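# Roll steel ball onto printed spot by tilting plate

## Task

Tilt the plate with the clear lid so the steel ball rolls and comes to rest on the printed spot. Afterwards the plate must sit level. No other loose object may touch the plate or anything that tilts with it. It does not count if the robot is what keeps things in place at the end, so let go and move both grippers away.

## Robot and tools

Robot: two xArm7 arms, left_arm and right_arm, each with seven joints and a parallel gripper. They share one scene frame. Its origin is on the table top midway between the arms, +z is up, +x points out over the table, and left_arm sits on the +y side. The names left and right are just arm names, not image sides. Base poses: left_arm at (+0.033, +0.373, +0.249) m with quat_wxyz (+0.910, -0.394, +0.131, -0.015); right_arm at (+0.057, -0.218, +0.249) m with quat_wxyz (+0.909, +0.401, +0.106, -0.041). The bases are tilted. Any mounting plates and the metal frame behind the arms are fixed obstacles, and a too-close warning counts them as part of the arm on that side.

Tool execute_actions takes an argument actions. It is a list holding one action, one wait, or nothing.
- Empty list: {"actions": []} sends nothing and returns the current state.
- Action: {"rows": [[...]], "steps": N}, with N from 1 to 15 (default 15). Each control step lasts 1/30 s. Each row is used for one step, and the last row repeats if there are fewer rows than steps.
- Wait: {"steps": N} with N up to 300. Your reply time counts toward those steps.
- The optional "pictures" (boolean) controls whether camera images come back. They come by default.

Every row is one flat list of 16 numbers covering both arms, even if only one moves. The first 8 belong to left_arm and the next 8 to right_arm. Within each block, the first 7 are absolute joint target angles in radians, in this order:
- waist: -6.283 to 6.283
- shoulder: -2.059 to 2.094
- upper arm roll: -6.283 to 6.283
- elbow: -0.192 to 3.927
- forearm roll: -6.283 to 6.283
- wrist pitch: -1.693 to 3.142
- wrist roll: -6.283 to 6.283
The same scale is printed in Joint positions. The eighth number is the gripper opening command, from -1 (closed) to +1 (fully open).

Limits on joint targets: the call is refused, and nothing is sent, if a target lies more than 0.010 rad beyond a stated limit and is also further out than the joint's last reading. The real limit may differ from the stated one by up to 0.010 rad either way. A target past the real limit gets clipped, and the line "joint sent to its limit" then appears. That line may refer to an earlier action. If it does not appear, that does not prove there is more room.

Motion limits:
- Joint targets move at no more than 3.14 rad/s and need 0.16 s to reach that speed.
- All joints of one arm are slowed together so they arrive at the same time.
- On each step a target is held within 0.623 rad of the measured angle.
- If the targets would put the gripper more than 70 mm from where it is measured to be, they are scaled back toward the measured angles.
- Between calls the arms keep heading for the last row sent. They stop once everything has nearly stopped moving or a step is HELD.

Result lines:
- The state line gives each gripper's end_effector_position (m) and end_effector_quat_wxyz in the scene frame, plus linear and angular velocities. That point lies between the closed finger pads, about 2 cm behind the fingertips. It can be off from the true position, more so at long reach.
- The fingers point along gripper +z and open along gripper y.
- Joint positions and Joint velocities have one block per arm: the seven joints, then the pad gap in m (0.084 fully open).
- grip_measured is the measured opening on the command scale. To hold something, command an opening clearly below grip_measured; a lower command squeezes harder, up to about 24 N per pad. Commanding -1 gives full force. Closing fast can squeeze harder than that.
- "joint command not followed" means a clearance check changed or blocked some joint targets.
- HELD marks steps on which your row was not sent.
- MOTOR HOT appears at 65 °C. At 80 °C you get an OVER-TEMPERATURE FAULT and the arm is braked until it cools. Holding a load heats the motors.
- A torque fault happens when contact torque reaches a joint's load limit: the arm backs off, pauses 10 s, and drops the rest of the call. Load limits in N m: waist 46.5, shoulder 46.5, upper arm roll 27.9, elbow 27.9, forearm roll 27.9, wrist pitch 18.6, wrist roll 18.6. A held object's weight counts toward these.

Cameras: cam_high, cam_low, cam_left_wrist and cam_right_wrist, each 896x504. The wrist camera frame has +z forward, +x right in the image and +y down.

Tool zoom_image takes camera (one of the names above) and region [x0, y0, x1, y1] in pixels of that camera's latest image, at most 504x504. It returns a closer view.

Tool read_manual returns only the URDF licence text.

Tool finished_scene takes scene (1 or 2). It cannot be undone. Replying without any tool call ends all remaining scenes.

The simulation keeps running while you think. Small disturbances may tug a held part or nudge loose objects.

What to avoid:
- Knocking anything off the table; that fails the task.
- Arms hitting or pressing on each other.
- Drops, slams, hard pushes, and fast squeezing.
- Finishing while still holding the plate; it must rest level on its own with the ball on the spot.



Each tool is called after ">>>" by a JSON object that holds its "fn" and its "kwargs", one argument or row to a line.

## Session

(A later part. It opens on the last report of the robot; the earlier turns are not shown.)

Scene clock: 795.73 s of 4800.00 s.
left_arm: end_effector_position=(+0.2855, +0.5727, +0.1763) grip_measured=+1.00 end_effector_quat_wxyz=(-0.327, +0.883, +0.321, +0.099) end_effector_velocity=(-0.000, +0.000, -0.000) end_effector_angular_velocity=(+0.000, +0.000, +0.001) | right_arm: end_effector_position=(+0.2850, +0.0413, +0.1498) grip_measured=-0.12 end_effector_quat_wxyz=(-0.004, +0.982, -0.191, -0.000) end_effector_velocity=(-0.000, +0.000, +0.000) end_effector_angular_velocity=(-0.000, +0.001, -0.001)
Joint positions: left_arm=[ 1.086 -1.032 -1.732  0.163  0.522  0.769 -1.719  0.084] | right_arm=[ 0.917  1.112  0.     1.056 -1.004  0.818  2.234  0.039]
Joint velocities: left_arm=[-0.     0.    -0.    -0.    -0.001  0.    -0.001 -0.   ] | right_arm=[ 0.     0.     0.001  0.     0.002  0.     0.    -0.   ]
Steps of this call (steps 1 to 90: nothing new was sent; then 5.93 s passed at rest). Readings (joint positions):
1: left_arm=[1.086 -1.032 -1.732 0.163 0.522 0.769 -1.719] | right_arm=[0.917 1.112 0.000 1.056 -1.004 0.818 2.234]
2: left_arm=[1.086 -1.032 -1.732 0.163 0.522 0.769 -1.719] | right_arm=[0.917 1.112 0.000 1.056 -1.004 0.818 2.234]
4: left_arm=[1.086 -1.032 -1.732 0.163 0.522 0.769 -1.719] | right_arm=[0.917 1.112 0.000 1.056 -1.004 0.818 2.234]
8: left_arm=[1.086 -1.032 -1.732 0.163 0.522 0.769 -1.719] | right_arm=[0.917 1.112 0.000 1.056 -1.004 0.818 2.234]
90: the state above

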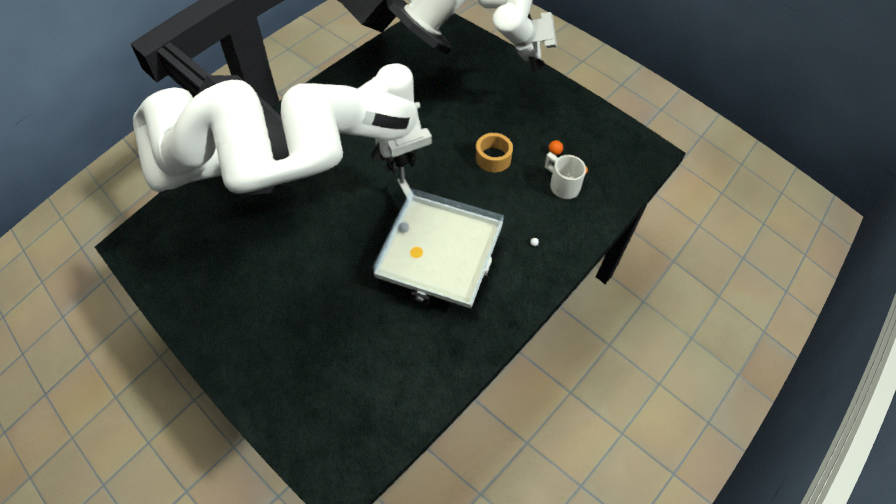

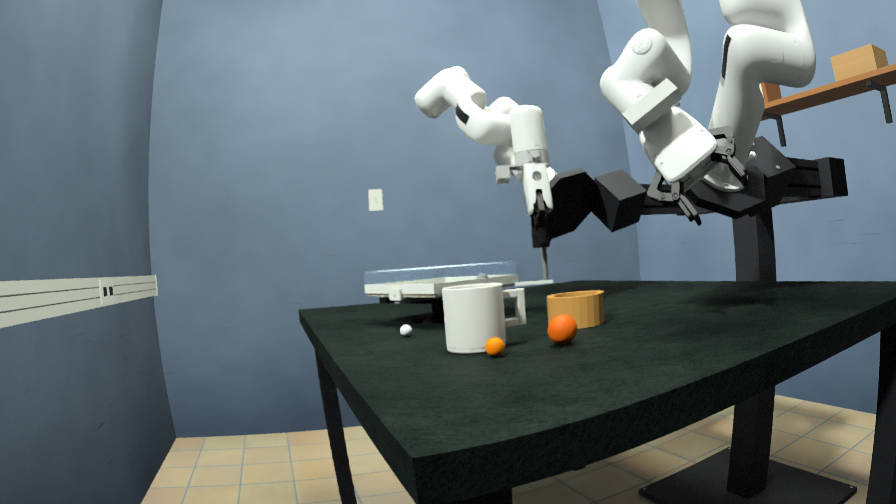

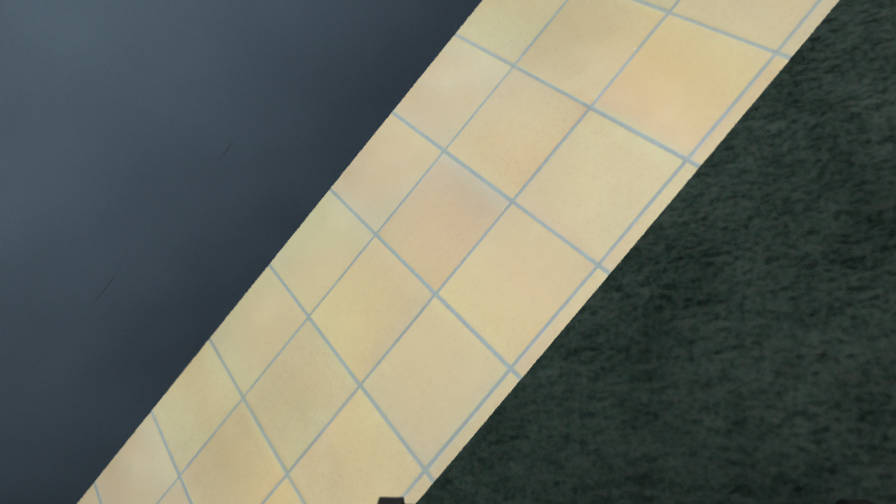

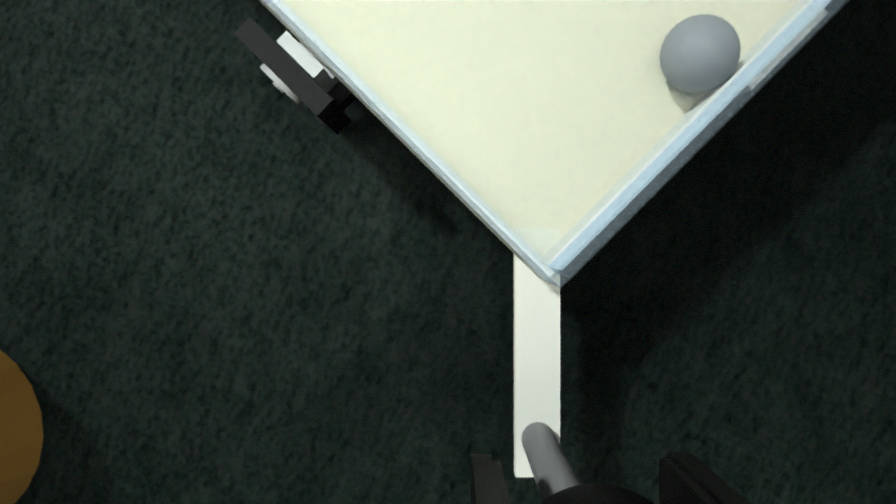

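>>> {"fn": "execute_actions", "kwargs": {
  "actions": [
    {"rows": [[1.086,-1.032,-1.732,0.163,0.522,0.769,-1.719,1, 0.9282,1.0922,0.0,1.0580,-0.9725,0.8333,2.2071,-0.2]], "steps": 15}
  ],
  "pictures": false
}}

>>> {"fn": "execute_actions", "kwargs": {
  "actions": [
    {"rows": [[1.086,-1.032,-1.732,0.163,0.522,0.769,-1.719,1, 0.9282,1.0922,0.0,1.0580,-0.9725,0.8333,2.2071,-0.2],[1.086,-1.032,-1.732,0.163,0.522,0.769,-1.719,1, 0.9282,1.0922,0.0,1.0580,-0.9725,0.8333,2.2071,-0.2],[1.086,-1.032,-1.732,0.163,0.522,0.769,-1.719,1, 0.9282,1.0922,0.0,1.0580,-0.9725,0.8333,2.2071,-0.2],[1.086,-1.032,-1.732,0.163,0.522,0.769,-1.719,1, 0.9282,1.0922,0.0,1.0580,-0.9725,0.8333,2.2071,-0.2],[1.086,-1.032,-1.732,0.163,0.522,0.769,-1.719,1, 0.9282,1.0922,0.0,1.0580,-0.9725,0.8333,2.2071,-0.2],[1.086,-1.032,-1.732,0.163,0.522,0.769,-1.719,1, 0.9282,1.0922,0.0,1.0580,-0.9725,0.8333,2.2071,-0.2],[1.086,-1.032,-1.732,0.163,0.522,0.769,-1.719,1, 0.9108,1.1334,0.0,1.0656,-1.0155,0.8150,2.2453,-0.2]], "steps": 15}
  ],
  "pictures": false
}}

>>> {"fn": "execute_actions", "kwargs": {
  "actions": [
    {"rows": [[1.086,-1.032,-1.732,0.163,0.522,0.769,-1.719,1, 0.9108,1.1334,0.0,1.0656,-1.0155,0.8150,2.2453,-0.2],[1.086,-1.032,-1.732,0.163,0.522,0.769,-1.719,1, 0.9108,1.1334,0.0,1.0656,-1.0155,0.8150,2.2453,-0.2],[1.086,-1.032,-1.732,0.163,0.522,0.769,-1.719,1, 0.9195,1.1128,0.0,1.0618,-0.9940,0.8241,2.2262,-0.2]], "steps": 15}
  ],
  "pictures": false
}}

>>> {"fn": "execute_actions", "kwargs": {
  "actions": [
    {"steps": 45}
  ]
}}

Scene clock: 897.20 s of 4800.00 s.
left_arm: end_effector_position=(+0.2855, +0.5727, +0.1763) grip_measured=+1.00 end_effector_quat_wxyz=(-0.327, +0.883, +0.321, +0.099) end_effector_velocity=(+0.000, +0.000, +0.000) end_effector_angular_velocity=(+0.000, +0.001, -0.001) | right_arm: end_effector_position=(+0.2891, +0.0403, +0.1589) grip_measured=-0.12 end_effector_quat_wxyz=(-0.001, +0.982, -0.191, -0.000) end_effector_velocity=(+0.000, -0.000, +0.001) end_effector_angular_velocity=(-0.001, -0.001, +0.001)
Joint positions: left_arm=[ 1.086 -1.032 -1.732  0.163  0.522  0.769 -1.719  0.084] | right_arm=[ 0.928  1.092  0.     1.058 -0.973  0.833  2.207  0.039]
Joint velocities: left_arm=[-0.     0.     0.001 -0.     0.002  0.001  0.001 -0.   ] | right_arm=[ 0.002 -0.002  0.    -0.001  0.002  0.002 -0.003 -0.   ]
Steps of this call (steps 1 to 90: nothing new was sent; then 97.97 s passed at rest; steps 91 to 105: all 15 steps of this action). Readings (joint positions):
91: left_arm=[1.086 -1.032 -1.732 0.163 0.522 0.769 -1.719] | right_arm=[0.917 1.112 -0.000 1.056 -1.004 0.818 2.234]
92: left_arm=[1.086 -1.032 -1.732 0.163 0.522 0.769 -1.719] | right_arm=[0.918 1.110 -0.000 1.056 -1.001 0.819 2.231]
94: left_arm=[1.086 -1.032 -1.732 0.163 0.522 0.769 -1.719] | right_arm=[0.922 1.103 0.000 1.057 -0.989 0.825 2.221]
98: left_arm=[1.086 -1.032 -1.732 0.163 0.522 0.769 -1.719] | right_arm=[0.927 1.094 0.000 1.058 -0.977 0.831 2.211]
105: the state above

Scene clock: 897.70 s of 4800.00 s.
left_arm: end_effector_position=(+0.2855, +0.5727, +0.1763) grip_measured=+1.00 end_effector_quat_wxyz=(-0.327, +0.883, +0.321, +0.099) end_effector_velocity=(-0.001, +0.001, -0.000) end_effector_angular_velocity=(+0.002, +0.002, +0.001) | right_arm: end_effector_position=(+0.2831, +0.0427, +0.1442) grip_measured=-0.12 end_effector_quat_wxyz=(-0.001, +0.982, -0.191, -0.001) end_effector_velocity=(-0.006, +0.002, -0.015) end_effector_angular_velocity=(+0.002, -0.001, -0.003)
Joint positions: left_arm=[ 1.086 -1.032 -1.732  0.163  0.522  0.769 -1.719  0.084] | right_arm=[ 0.912  1.13  -0.     1.066 -1.012  0.817  2.242  0.039]
Joint velocities: left_arm=[ 0.001 -0.     0.    -0.001  0.     0.002  0.001 -0.   ] | right_arm=[-0.017  0.037 -0.     0.007 -0.043 -0.016  0.04  -0.   ]
Steps of this call (steps 1 to 15: all 15 steps of this action). Readings (joint positions):
1: left_arm=[1.086 -1.032 -1.732 0.163 0.522 0.769 -1.719] | right_arm=[0.928 1.092 0.000 1.058 -0.973 0.833 2.207]
2: left_arm=[1.086 -1.032 -1.732 0.163 0.522 0.769 -1.719] | right_arm=[0.928 1.092 0.000 1.058 -0.973 0.833 2.207]
4: left_arm=[1.086 -1.032 -1.732 0.163 0.522 0.769 -1.719] | right_arm=[0.928 1.092 0.000 1.058 -0.973 0.833 2.207]
8: left_arm=[1.086 -1.032 -1.732 0.163 0.522 0.769 -1.719] | right_arm=[0.927 1.095 0.000 1.059 -0.976 0.832 2.211]
15: the state above

Scene clock: 898.20 s of 4800.00 s.
left_arm: end_effector_position=(+0.2855, +0.5727, +0.1763) grip_measured=+1.00 end_effector_quat_wxyz=(-0.327, +0.883, +0.321, +0.099) end_effector_velocity=(-0.000, +0.000, -0.000) end_effector_angular_velocity=(+0.001, +0.000, -0.001) | right_arm: end_effector_position=(+0.2855, +0.0416, +0.1506) grip_measured=-0.12 end_effector_quat_wxyz=(-0.001, +0.982, -0.191, -0.001) end_effector_velocity=(+0.000, -0.001, +0.001) end_effector_angular_velocity=(-0.001, +0.000, +0.001)
Joint positions: left_arm=[ 1.086 -1.032 -1.732  0.163  0.522  0.769 -1.719  0.084] | right_arm=[ 0.919  1.113  0.     1.062 -0.994  0.824  2.227  0.039]
Joint velocities: left_arm=[ 0.     0.    -0.    -0.001  0.001 -0.    -0.     0.   ] | right_arm=[ 0.002 -0.003  0.    -0.001  0.005  0.003 -0.004  0.   ]
Steps of this call (steps 1 to 15: all 15 steps of this action). Readings (joint positions):
1: left_arm=[1.086 -1.032 -1.732 0.163 0.522 0.769 -1.719] | right_arm=[0.912 1.131 -0.000 1.066 -1.013 0.816 2.243]
2: left_arm=[1.086 -1.032 -1.732 0.163 0.522 0.769 -1.719] | right_arm=[0.912 1.131 -0.000 1.066 -1.014 0.816 2.243]
4: left_arm=[1.086 -1.032 -1.732 0.163 0.522 0.769 -1.719] | right_arm=[0.912 1.131 -0.000 1.065 -1.012 0.816 2.242]
8: left_arm=[1.086 -1.032 -1.732 0.163 0.522 0.769 -1.719] | right_arm=[0.917 1.118 0.000 1.063 -0.999 0.822 2.231]
15: the state above

Scene clock: 899.70 s of 4800.00 s.
left_arm: end_effector_position=(+0.2855, +0.5727, +0.1763) grip_measured=+1.00 end_effector_quat_wxyz=(-0.327, +0.883, +0.321, +0.099) end_effector_velocity=(+0.000, -0.000, +0.000) end_effector_angular_velocity=(-0.000, -0.000, -0.000) | right_arm: end_effector_position=(+0.2857, +0.0416, +0.1508) grip_measured=-0.12 end_effector_quat_wxyz=(-0.001, +0.982, -0.191, -0.000) end_effector_velocity=(+0.001, -0.000, -0.000) end_effector_angular_velocity=(+0.000, -0.001, -0.001)
Joint positions: left_arm=[ 1.086 -1.032 -1.732  0.163  0.522  0.769 -1.719  0.084] | right_arm=[ 0.92   1.113  0.     1.062 -0.994  0.824  2.226  0.039]
Joint velocities: left_arm=[ 0.     0.    -0.     0.001 -0.     0.     0.     0.   ] | right_arm=[-0.001 -0.    -0.001  0.001 -0.001  0.     0.    -0.   ]
Steps of this call (steps 1 to 15: the robot went on to your last target; steps 16 to 45: nothing new was sent). Readings (joint positions):
1: left_arm=[1.086 -1.032 -1.732 0.163 0.522 0.769 -1.719] | right_arm=[0.919 1.113 0.000 1.062 -0.994 0.824 2.226]
2: left_arm=[1.086 -1.032 -1.732 0.163 0.522 0.769 -1.719] | right_arm=[0.919 1.113 0.000 1.062 -0.994 0.824 2.226]
4: left_arm=[1.086 -1.032 -1.732 0.163 0.522 0.769 -1.719] | right_arm=[0.919 1.113 0.000 1.062 -0.994 0.824 2.226]
8: left_arm=[1.086 -1.032 -1.732 0.163 0.522 0.769 -1.719] | right_arm=[0.919 1.113 0.000 1.062 -0.994 0.824 2.226]
45: the state above
All arms were judged still, so your last target was given up. Only a new action makes them travel on or press farther. Fingers that are still opening or closing keep moving.

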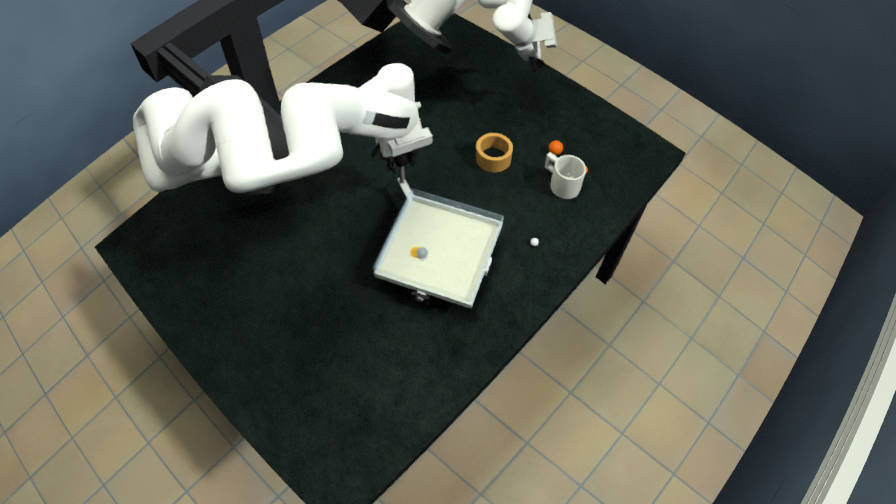

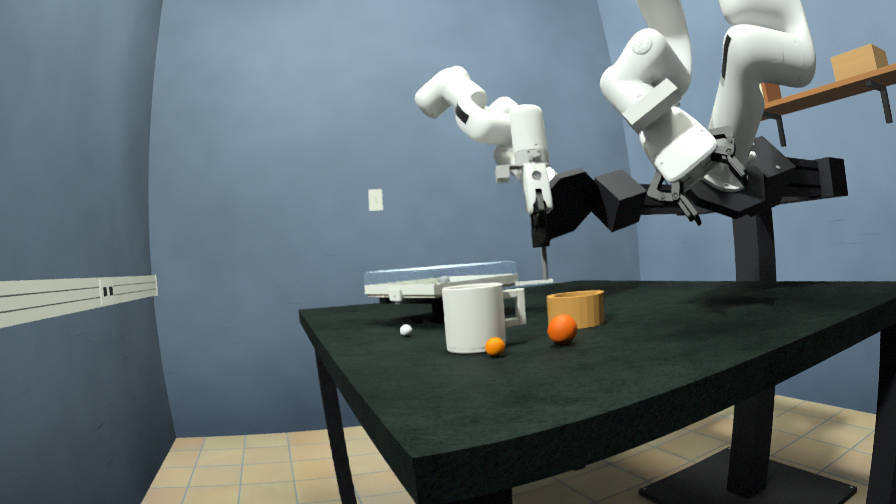

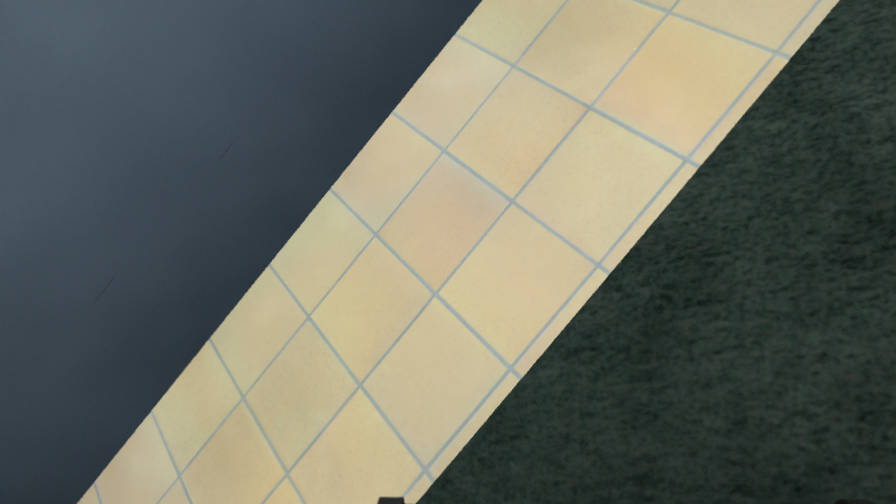

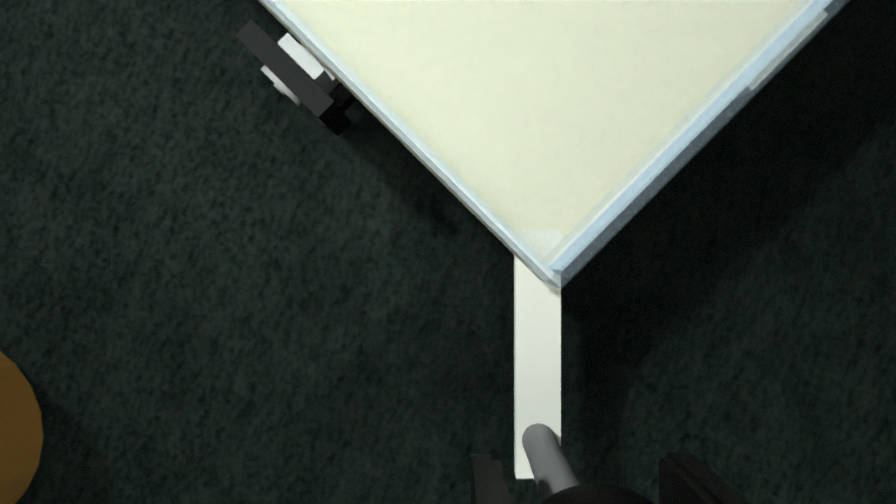

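Very close. Check whether it has stopped.

>>> {"fn": "execute_actions", "kwargs": {
  "actions": []
}}

>>> {"fn": "zoom_image", "kwargs": {
  "camera": "cam_high",
  "region": [360, 170, 520, 320]
}}

Scene clock: 905.20 s of 4800.00 s.
left_arm: end_effector_position=(+0.2855, +0.5727, +0.1763) grip_measured=+1.00 end_effector_quat_wxyz=(-0.327, +0.883, +0.321, +0.099) end_effector_velocity=(+0.000, -0.000, -0.000) end_effector_angular_velocity=(-0.001, -0.000, +0.001) | right_arm: end_effector_position=(+0.2857, +0.0416, +0.1508) grip_measured=-0.12 end_effector_quat_wxyz=(-0.001, +0.982, -0.191, -0.000) end_effector_velocity=(+0.000, +0.001, +0.001) end_effector_angular_velocity=(+0.002, -0.000, -0.001)
Joint positions: left_arm=[ 1.086 -1.032 -1.732  0.163  0.522  0.769 -1.719  0.084] | right_arm=[ 0.92   1.113  0.     1.062 -0.994  0.824  2.226  0.039]
Joint velocities: left_arm=[ 0.001 -0.     0.001  0.    -0.    -0.001 -0.     0.   ] | right_arm=[-0.    -0.     0.001  0.001 -0.     0.     0.    -0.   ]
Steps of this call (steps 1 to 90: nothing new was sent; then 2.50 s passed at rest). Readings (joint positions):
1: left_arm=[1.086 -1.032 -1.732 0.163 0.522 0.769 -1.719] | right_arm=[0.920 1.113 0.000 1.062 -0.994 0.824 2.226]
2: left_arm=[1.086 -1.032 -1.732 0.163 0.522 0.769 -1.719] | right_arm=[0.920 1.113 0.000 1.062 -0.994 0.824 2.226]
4: left_arm=[1.086 -1.032 -1.732 0.163 0.522 0.769 -1.719] | right_arm=[0.920 1.113 0.000 1.062 -0.994 0.824 2.226]
8: left_arm=[1.086 -1.032 -1.732 0.163 0.522 0.769 -1.719] | right_arm=[0.920 1.113 0.000 1.062 -0.994 0.824 2.226]
90: the state above

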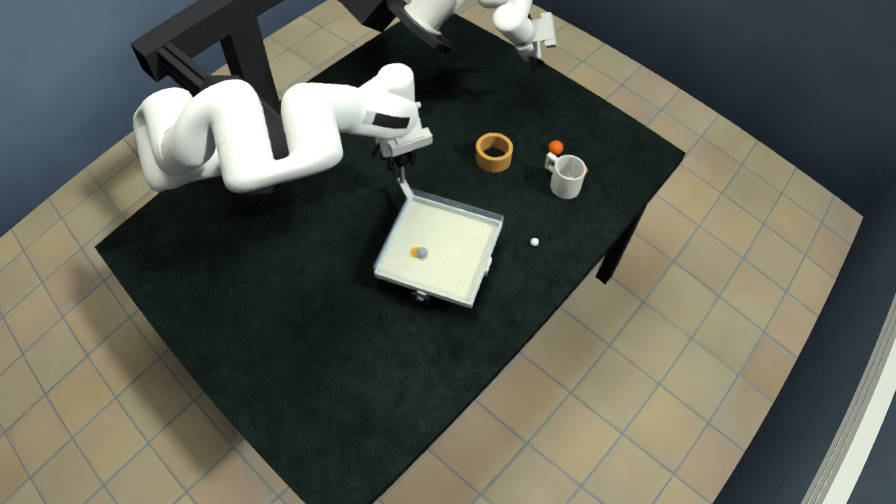

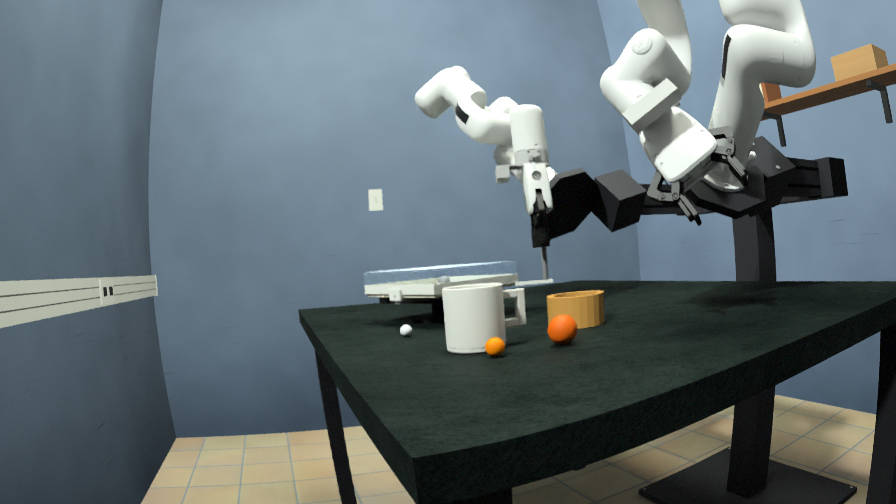

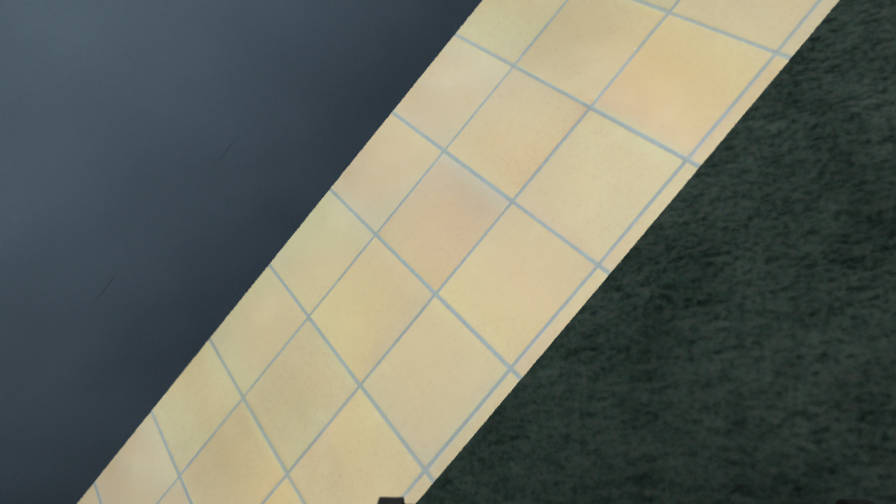

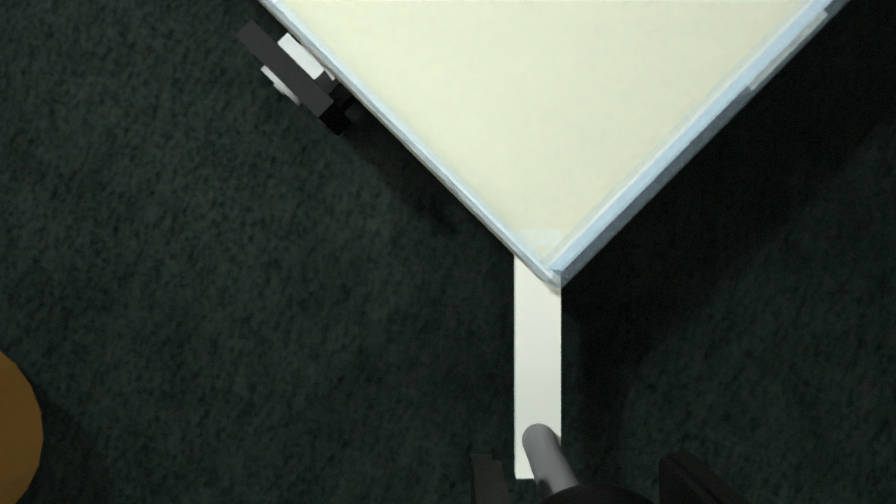

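Region (360, 170, 520, 320) of cam_high's 896x504 image, scaled by 3.150, with more detail than that image has; it fills the top 472 rows of this view, and the rest is white.

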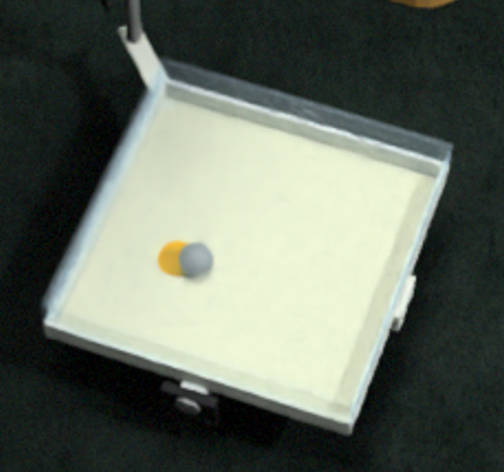

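>>> {"fn": "execute_actions", "kwargs": {
  "actions": [
    {"rows": [[1.086,-1.032,-1.732,0.163,0.522,0.769,-1.719,1, 0.9035,1.1005,0.0,1.0250,-1.0555,0.7844,2.2720,-0.2],[1.086,-1.032,-1.732,0.163,0.522,0.769,-1.719,1, 0.9035,1.1005,0.0,1.0250,-1.0555,0.7844,2.2720,-0.2],[1.086,-1.032,-1.732,0.163,0.522,0.769,-1.719,1, 0.9035,1.1005,0.0,1.0250,-1.0555,0.7844,2.2720,-0.2],[1.086,-1.032,-1.732,0.163,0.522,0.769,-1.719,1, 0.9035,1.1005,0.0,1.0250,-1.0555,0.7844,2.2720,-0.2],[1.086,-1.032,-1.732,0.163,0.522,0.769,-1.719,1, 0.9035,1.1005,0.0,1.0250,-1.0555,0.7844,2.2720,-0.2],[1.086,-1.032,-1.732,0.163,0.522,0.769,-1.719,1, 0.9035,1.1005,0.0,1.0250,-1.0555,0.7844,2.2720,-0.2],[1.086,-1.032,-1.732,0.163,0.522,0.769,-1.719,1, 0.9035,1.1005,0.0,1.0250,-1.0555,0.7844,2.2720,-0.2],[1.086,-1.032,-1.732,0.163,0.522,0.769,-1.719,1, 0.9035,1.1005,0.0,1.0250,-1.0555,0.7844,2.2720,-0.2],[1.086,-1.032,-1.732,0.163,0.522,0.769,-1.719,1, 0.9035,1.1005,0.0,1.0250,-1.0555,0.7844,2.2720,-0.2],[1.086,-1.032,-1.732,0.163,0.522,0.769,-1.719,1, 0.9035,1.1005,0.0,1.0250,-1.0555,0.7844,2.2720,-0.2],[1.086,-1.032,-1.732,0.163,0.522,0.769,-1.719,1, 0.9035,1.1005,0.0,1.0250,-1.0555,0.7844,2.2720,-0.2],[1.086,-1.032,-1.732,0.163,0.522,0.769,-1.719,1, 0.9035,1.1005,0.0,1.0250,-1.0555,0.7844,2.2720,-0.2],[1.086,-1.032,-1.732,0.163,0.522,0.769,-1.719,1, 0.9335,1.1209,0.0,1.0916,-0.9417,0.8574,2.1868,-0.2]], "steps": 15}
  ],
  "pictures": false
}}

>>> {"fn": "execute_actions", "kwargs": {
  "actions": [
    {"rows": [[1.086,-1.032,-1.732,0.163,0.522,0.769,-1.719,1, 0.9335,1.1209,0.0,1.0916,-0.9417,0.8574,2.1868,-0.2],[1.086,-1.032,-1.732,0.163,0.522,0.769,-1.719,1, 0.9335,1.1209,0.0,1.0916,-0.9417,0.8574,2.1868,-0.2],[1.086,-1.032,-1.732,0.163,0.522,0.769,-1.719,1, 0.9335,1.1209,0.0,1.0916,-0.9417,0.8574,2.1868,-0.2],[1.086,-1.032,-1.732,0.163,0.522,0.769,-1.719,1, 0.9185,1.1107,0.0,1.0583,-0.9986,0.8209,2.2294,-0.2]], "steps": 15}
  ],
  "pictures": false
}}

>>> {"fn": "execute_actions", "kwargs": {
  "actions": [
    {"steps": 60}
  ]
}}

>>> {"fn": "zoom_image", "kwargs": {
  "camera": "cam_high",
  "region": [360, 170, 520, 320]
}}

Scene clock: 956.10 s of 4800.00 s.
left_arm: end_effector_position=(+0.2855, +0.5727, +0.1763) grip_measured=+1.00 end_effector_quat_wxyz=(-0.327, +0.883, +0.321, +0.099) end_effector_velocity=(+0.000, -0.000, -0.000) end_effector_angular_velocity=(-0.001, -0.000, +0.002) | right_arm: end_effector_position=(+0.2836, +0.0399, +0.1481) grip_measured=-0.12 end_effector_quat_wxyz=(-0.013, +0.982, -0.191, +0.001) end_effector_velocity=(+0.011, +0.004, +0.020) end_effector_angular_velocity=(-0.304, +0.106, +0.016)
Joint positions: left_arm=[ 1.086 -1.032 -1.732  0.163  0.522  0.769 -1.719  0.084] | right_arm=[ 0.908  1.103 -0.001  1.036 -1.037  0.797  2.257  0.039]
Joint velocities: left_arm=[ 0.     0.     0.001  0.001 -0.002  0.     0.     0.   ] | right_arm=[ 0.135  0.114  0.004  0.269  0.539  0.332 -0.395 -0.   ]
Steps of this call (steps 1 to 90: nothing new was sent; then 47.40 s passed at rest; steps 91 to 105: all 15 steps of this action). Readings (joint positions):
91: left_arm=[1.086 -1.032 -1.732 0.163 0.522 0.769 -1.719] | right_arm=[0.919 1.113 0.000 1.062 -0.994 0.824 2.226]
92: left_arm=[1.086 -1.032 -1.732 0.163 0.522 0.769 -1.719] | right_arm=[0.919 1.112 0.000 1.060 -0.998 0.821 2.230]
94: left_arm=[1.086 -1.032 -1.732 0.163 0.522 0.769 -1.719] | right_arm=[0.913 1.107 -0.000 1.047 -1.020 0.808 2.246]
98: left_arm=[1.086 -1.032 -1.732 0.163 0.522 0.769 -1.719] | right_arm=[0.906 1.102 -0.001 1.031 -1.047 0.790 2.265]
105: the state above

Scene clock: 956.60 s of 4800.00 s.
left_arm: end_effector_position=(+0.2855, +0.5727, +0.1763) grip_measured=+1.00 end_effector_quat_wxyz=(-0.327, +0.883, +0.321, +0.099) end_effector_velocity=(-0.000, +0.000, +0.000) end_effector_angular_velocity=(+0.001, +0.001, +0.001) | right_arm: end_effector_position=(+0.2855, +0.0414, +0.1509) grip_measured=-0.12 end_effector_quat_wxyz=(-0.002, +0.982, -0.191, -0.000) end_effector_velocity=(-0.001, -0.000, -0.001) end_effector_angular_velocity=(+0.008, -0.003, +0.000)
Joint positions: left_arm=[ 1.086 -1.032 -1.732  0.163  0.522  0.769 -1.719  0.084] | right_arm=[ 0.919  1.111  0.     1.059 -0.997  0.822  2.228  0.039]
Joint velocities: left_arm=[-0.     0.     0.001 -0.    -0.001  0.001  0.001  0.   ] | right_arm=[-0.003 -0.003  0.001 -0.009 -0.015 -0.009  0.012 -0.   ]
Steps of this call (steps 1 to 15: all 15 steps of this action). Readings (joint positions):
1: left_arm=[1.086 -1.032 -1.732 0.163 0.522 0.769 -1.719] | right_arm=[0.913 1.108 -0.000 1.046 -1.017 0.809 2.243]
2: left_arm=[1.086 -1.032 -1.732 0.163 0.522 0.769 -1.719] | right_arm=[0.919 1.112 -0.000 1.058 -0.996 0.822 2.228]
4: left_arm=[1.086 -1.032 -1.732 0.163 0.522 0.769 -1.719] | right_arm=[0.927 1.117 0.000 1.075 -0.968 0.840 2.207]
8: left_arm=[1.086 -1.032 -1.732 0.163 0.522 0.769 -1.719] | right_arm=[0.923 1.114 0.000 1.068 -0.981 0.832 2.216]
15: the state above

Scene clock: 958.60 s of 4800.00 s.
left_arm: end_effector_position=(+0.2855, +0.5727, +0.1763) grip_measured=+1.00 end_effector_quat_wxyz=(-0.327, +0.883, +0.321, +0.099) end_effector_velocity=(-0.000, +0.000, +0.000) end_effector_angular_velocity=(+0.000, -0.000, +0.001) | right_arm: end_effector_position=(+0.2856, +0.0414, +0.1508) grip_measured=-0.12 end_effector_quat_wxyz=(-0.003, +0.982, -0.191, -0.000) end_effector_velocity=(+0.000, +0.001, +0.001) end_effector_angular_velocity=(+0.001, -0.002, +0.001)
Joint positions: left_arm=[ 1.086 -1.032 -1.732  0.163  0.522  0.769 -1.719  0.084] | right_arm=[ 0.919  1.111  0.     1.058 -0.999  0.821  2.229  0.039]
Joint velocities: left_arm=[-0.001 -0.    -0.    -0.    -0.001  0.001 -0.    -0.   ] | right_arm=[ 0.    -0.     0.001  0.001 -0.001  0.001 -0.     0.   ]
Steps of this call (steps 1 to 15: the robot went on to your last target; steps 16 to 60: nothing new was sent). Readings (joint positions):
1: left_arm=[1.086 -1.032 -1.732 0.163 0.522 0.769 -1.719] | right_arm=[0.919 1.111 0.000 1.059 -0.998 0.821 2.229]
2: left_arm=[1.086 -1.032 -1.732 0.163 0.522 0.769 -1.719] | right_arm=[0.919 1.111 0.000 1.059 -0.998 0.821 2.229]
4: left_arm=[1.086 -1.032 -1.732 0.163 0.522 0.769 -1.719] | right_arm=[0.919 1.111 0.000 1.058 -0.998 0.821 2.229]
8: left_arm=[1.086 -1.032 -1.732 0.163 0.522 0.769 -1.719] | right_arm=[0.919 1.111 0.000 1.058 -0.998 0.821 2.229]
60: the state above
All arms were judged still, so your last target was given up. Only a new action makes them travel on or press farther. Fingers that are still opening or closing keep moving.

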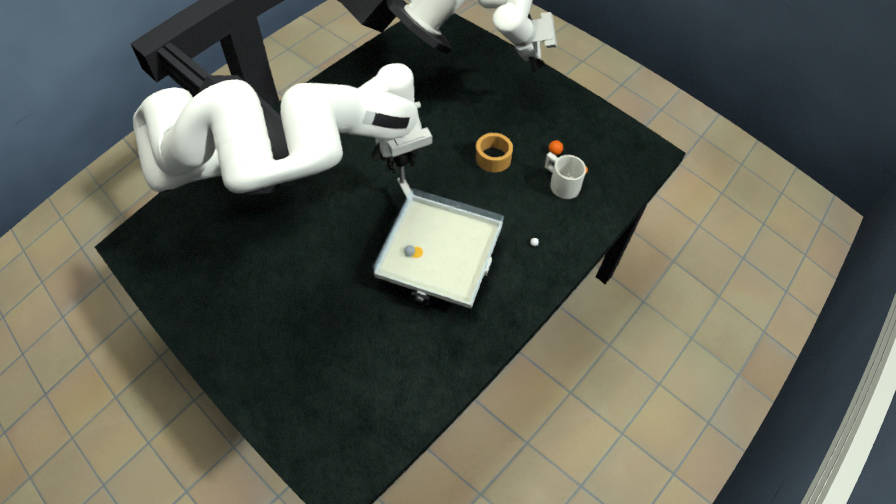

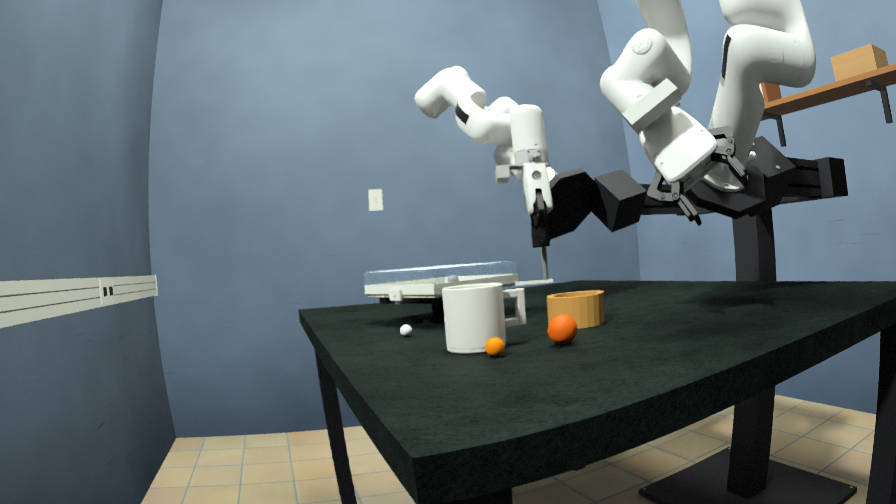

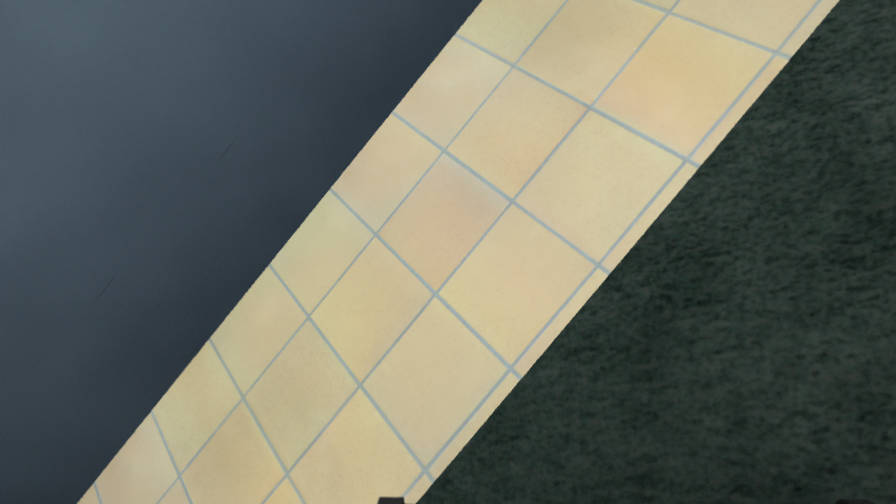

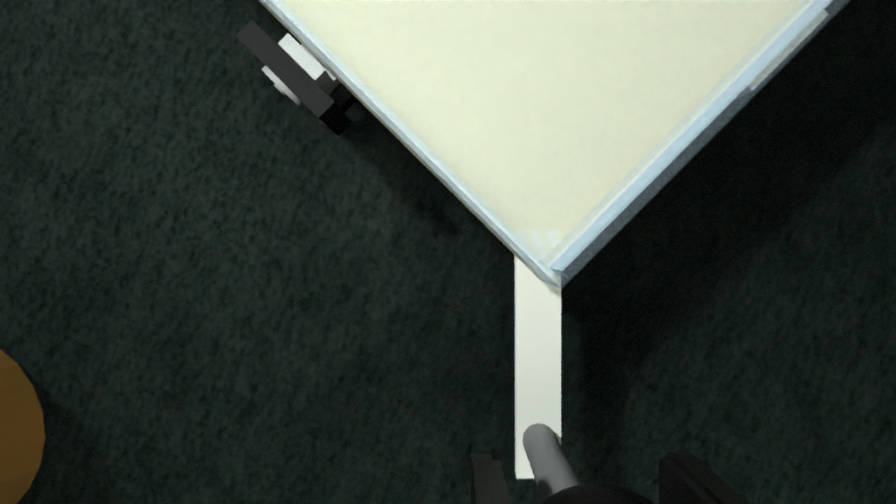

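Region (360, 170, 520, 320) of cam_high's 896x504 image, scaled by 3.150, with more detail than that image has; it fills the top 472 rows of this view, and the rest is white.

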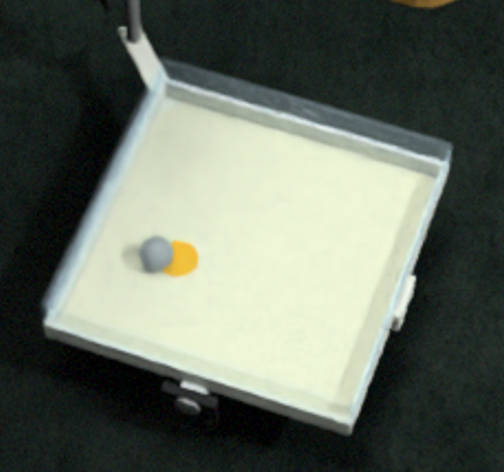

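>>> {"fn": "execute_actions", "kwargs": {
  "actions": []
}}

>>> {"fn": "zoom_image", "kwargs": {
  "camera": "cam_high",
  "region": [360, 170, 520, 320]
}}

Scene clock: 990.67 s of 4800.00 s.
left_arm: end_effector_position=(+0.2855, +0.5727, +0.1763) grip_measured=+1.00 end_effector_quat_wxyz=(-0.327, +0.883, +0.321, +0.099) end_effector_velocity=(-0.000, +0.000, -0.000) end_effector_angular_velocity=(+0.001, +0.001, -0.000) | right_arm: end_effector_position=(+0.2856, +0.0414, +0.1508) grip_measured=-0.12 end_effector_quat_wxyz=(-0.003, +0.982, -0.191, -0.000) end_effector_velocity=(-0.000, -0.000, -0.000) end_effector_angular_velocity=(-0.001, +0.001, +0.000)
Joint positions: left_arm=[ 1.086 -1.032 -1.732  0.163  0.522  0.769 -1.719  0.084] | right_arm=[ 0.919  1.111  0.     1.058 -0.999  0.821  2.229  0.039]
Joint velocities: left_arm=[-0.     0.     0.    -0.001  0.     0.001  0.001  0.   ] | right_arm=[ 0.    -0.    -0.    -0.001  0.001 -0.    -0.001 -0.   ]
Steps of this call (steps 1 to 90: nothing new was sent; then 29.07 s passed at rest). Readings (joint positions):
1: left_arm=[1.086 -1.032 -1.732 0.163 0.522 0.769 -1.719] | right_arm=[0.919 1.111 0.000 1.058 -0.999 0.821 2.229]
2: left_arm=[1.086 -1.032 -1.732 0.163 0.522 0.769 -1.719] | right_arm=[0.919 1.111 0.000 1.058 -0.999 0.821 2.229]
4: left_arm=[1.086 -1.032 -1.732 0.163 0.522 0.769 -1.719] | right_arm=[0.919 1.111 0.000 1.058 -0.999 0.821 2.229]
8: left_arm=[1.086 -1.032 -1.732 0.163 0.522 0.769 -1.719] | right_arm=[0.919 1.111 0.000 1.058 -0.999 0.821 2.229]
90: the state above

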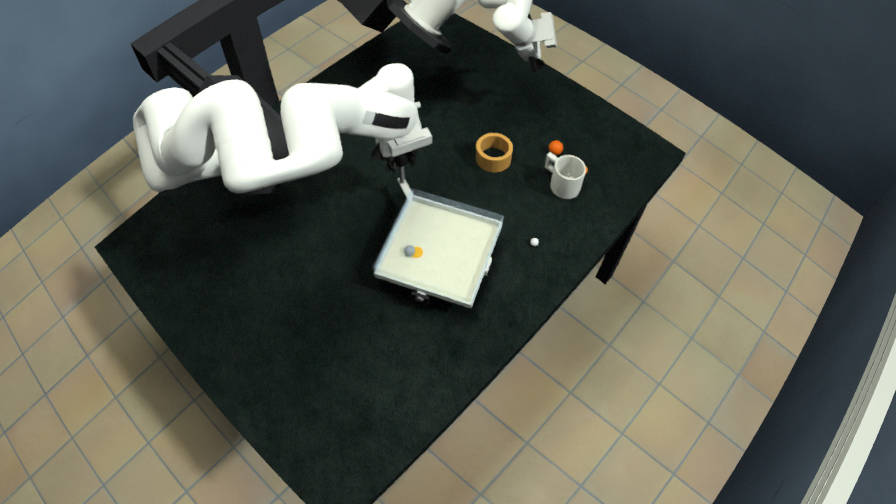

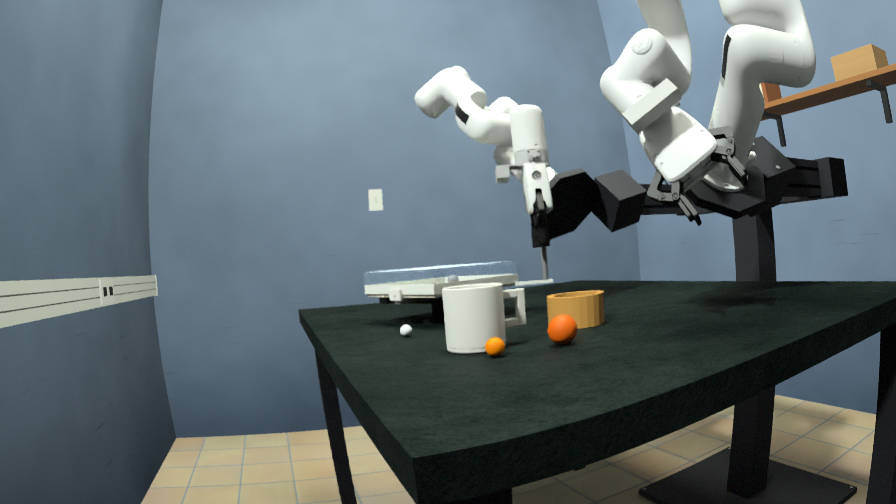

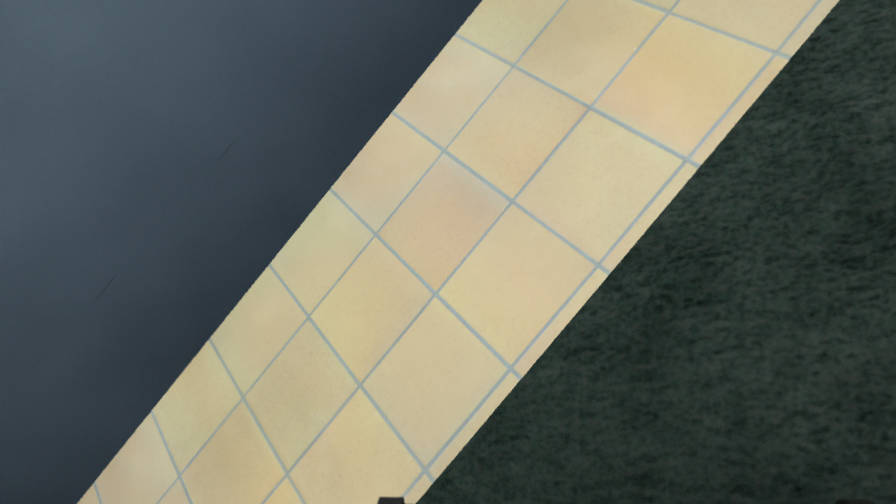

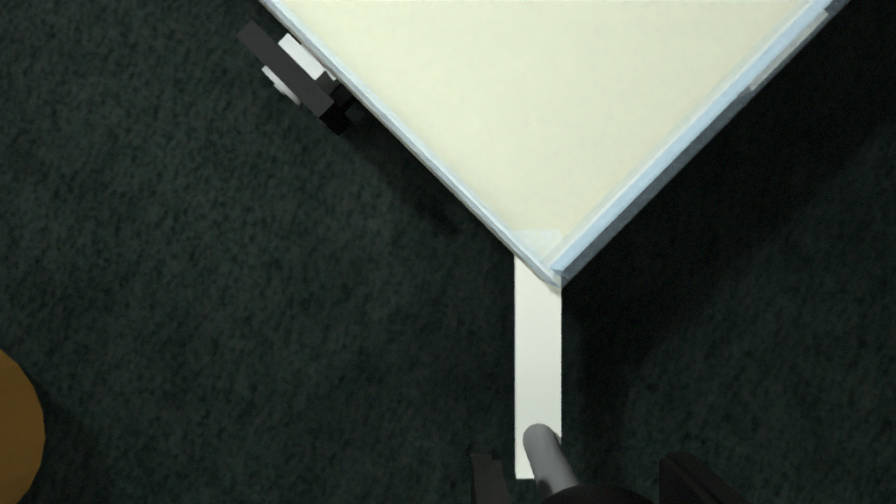

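Region (360, 170, 520, 320) of cam_high's 896x504 image, scaled by 3.150, with more detail than that image has; it fills the top 472 rows of this view, and the rest is white.

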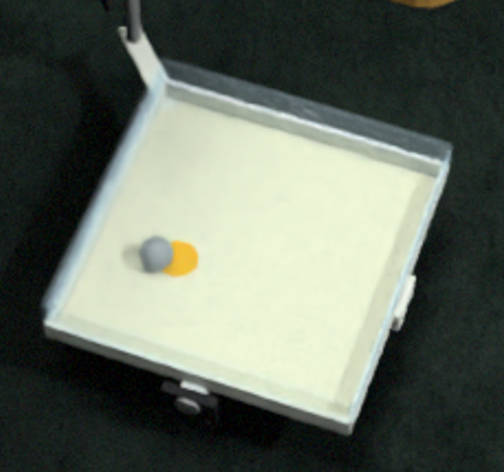

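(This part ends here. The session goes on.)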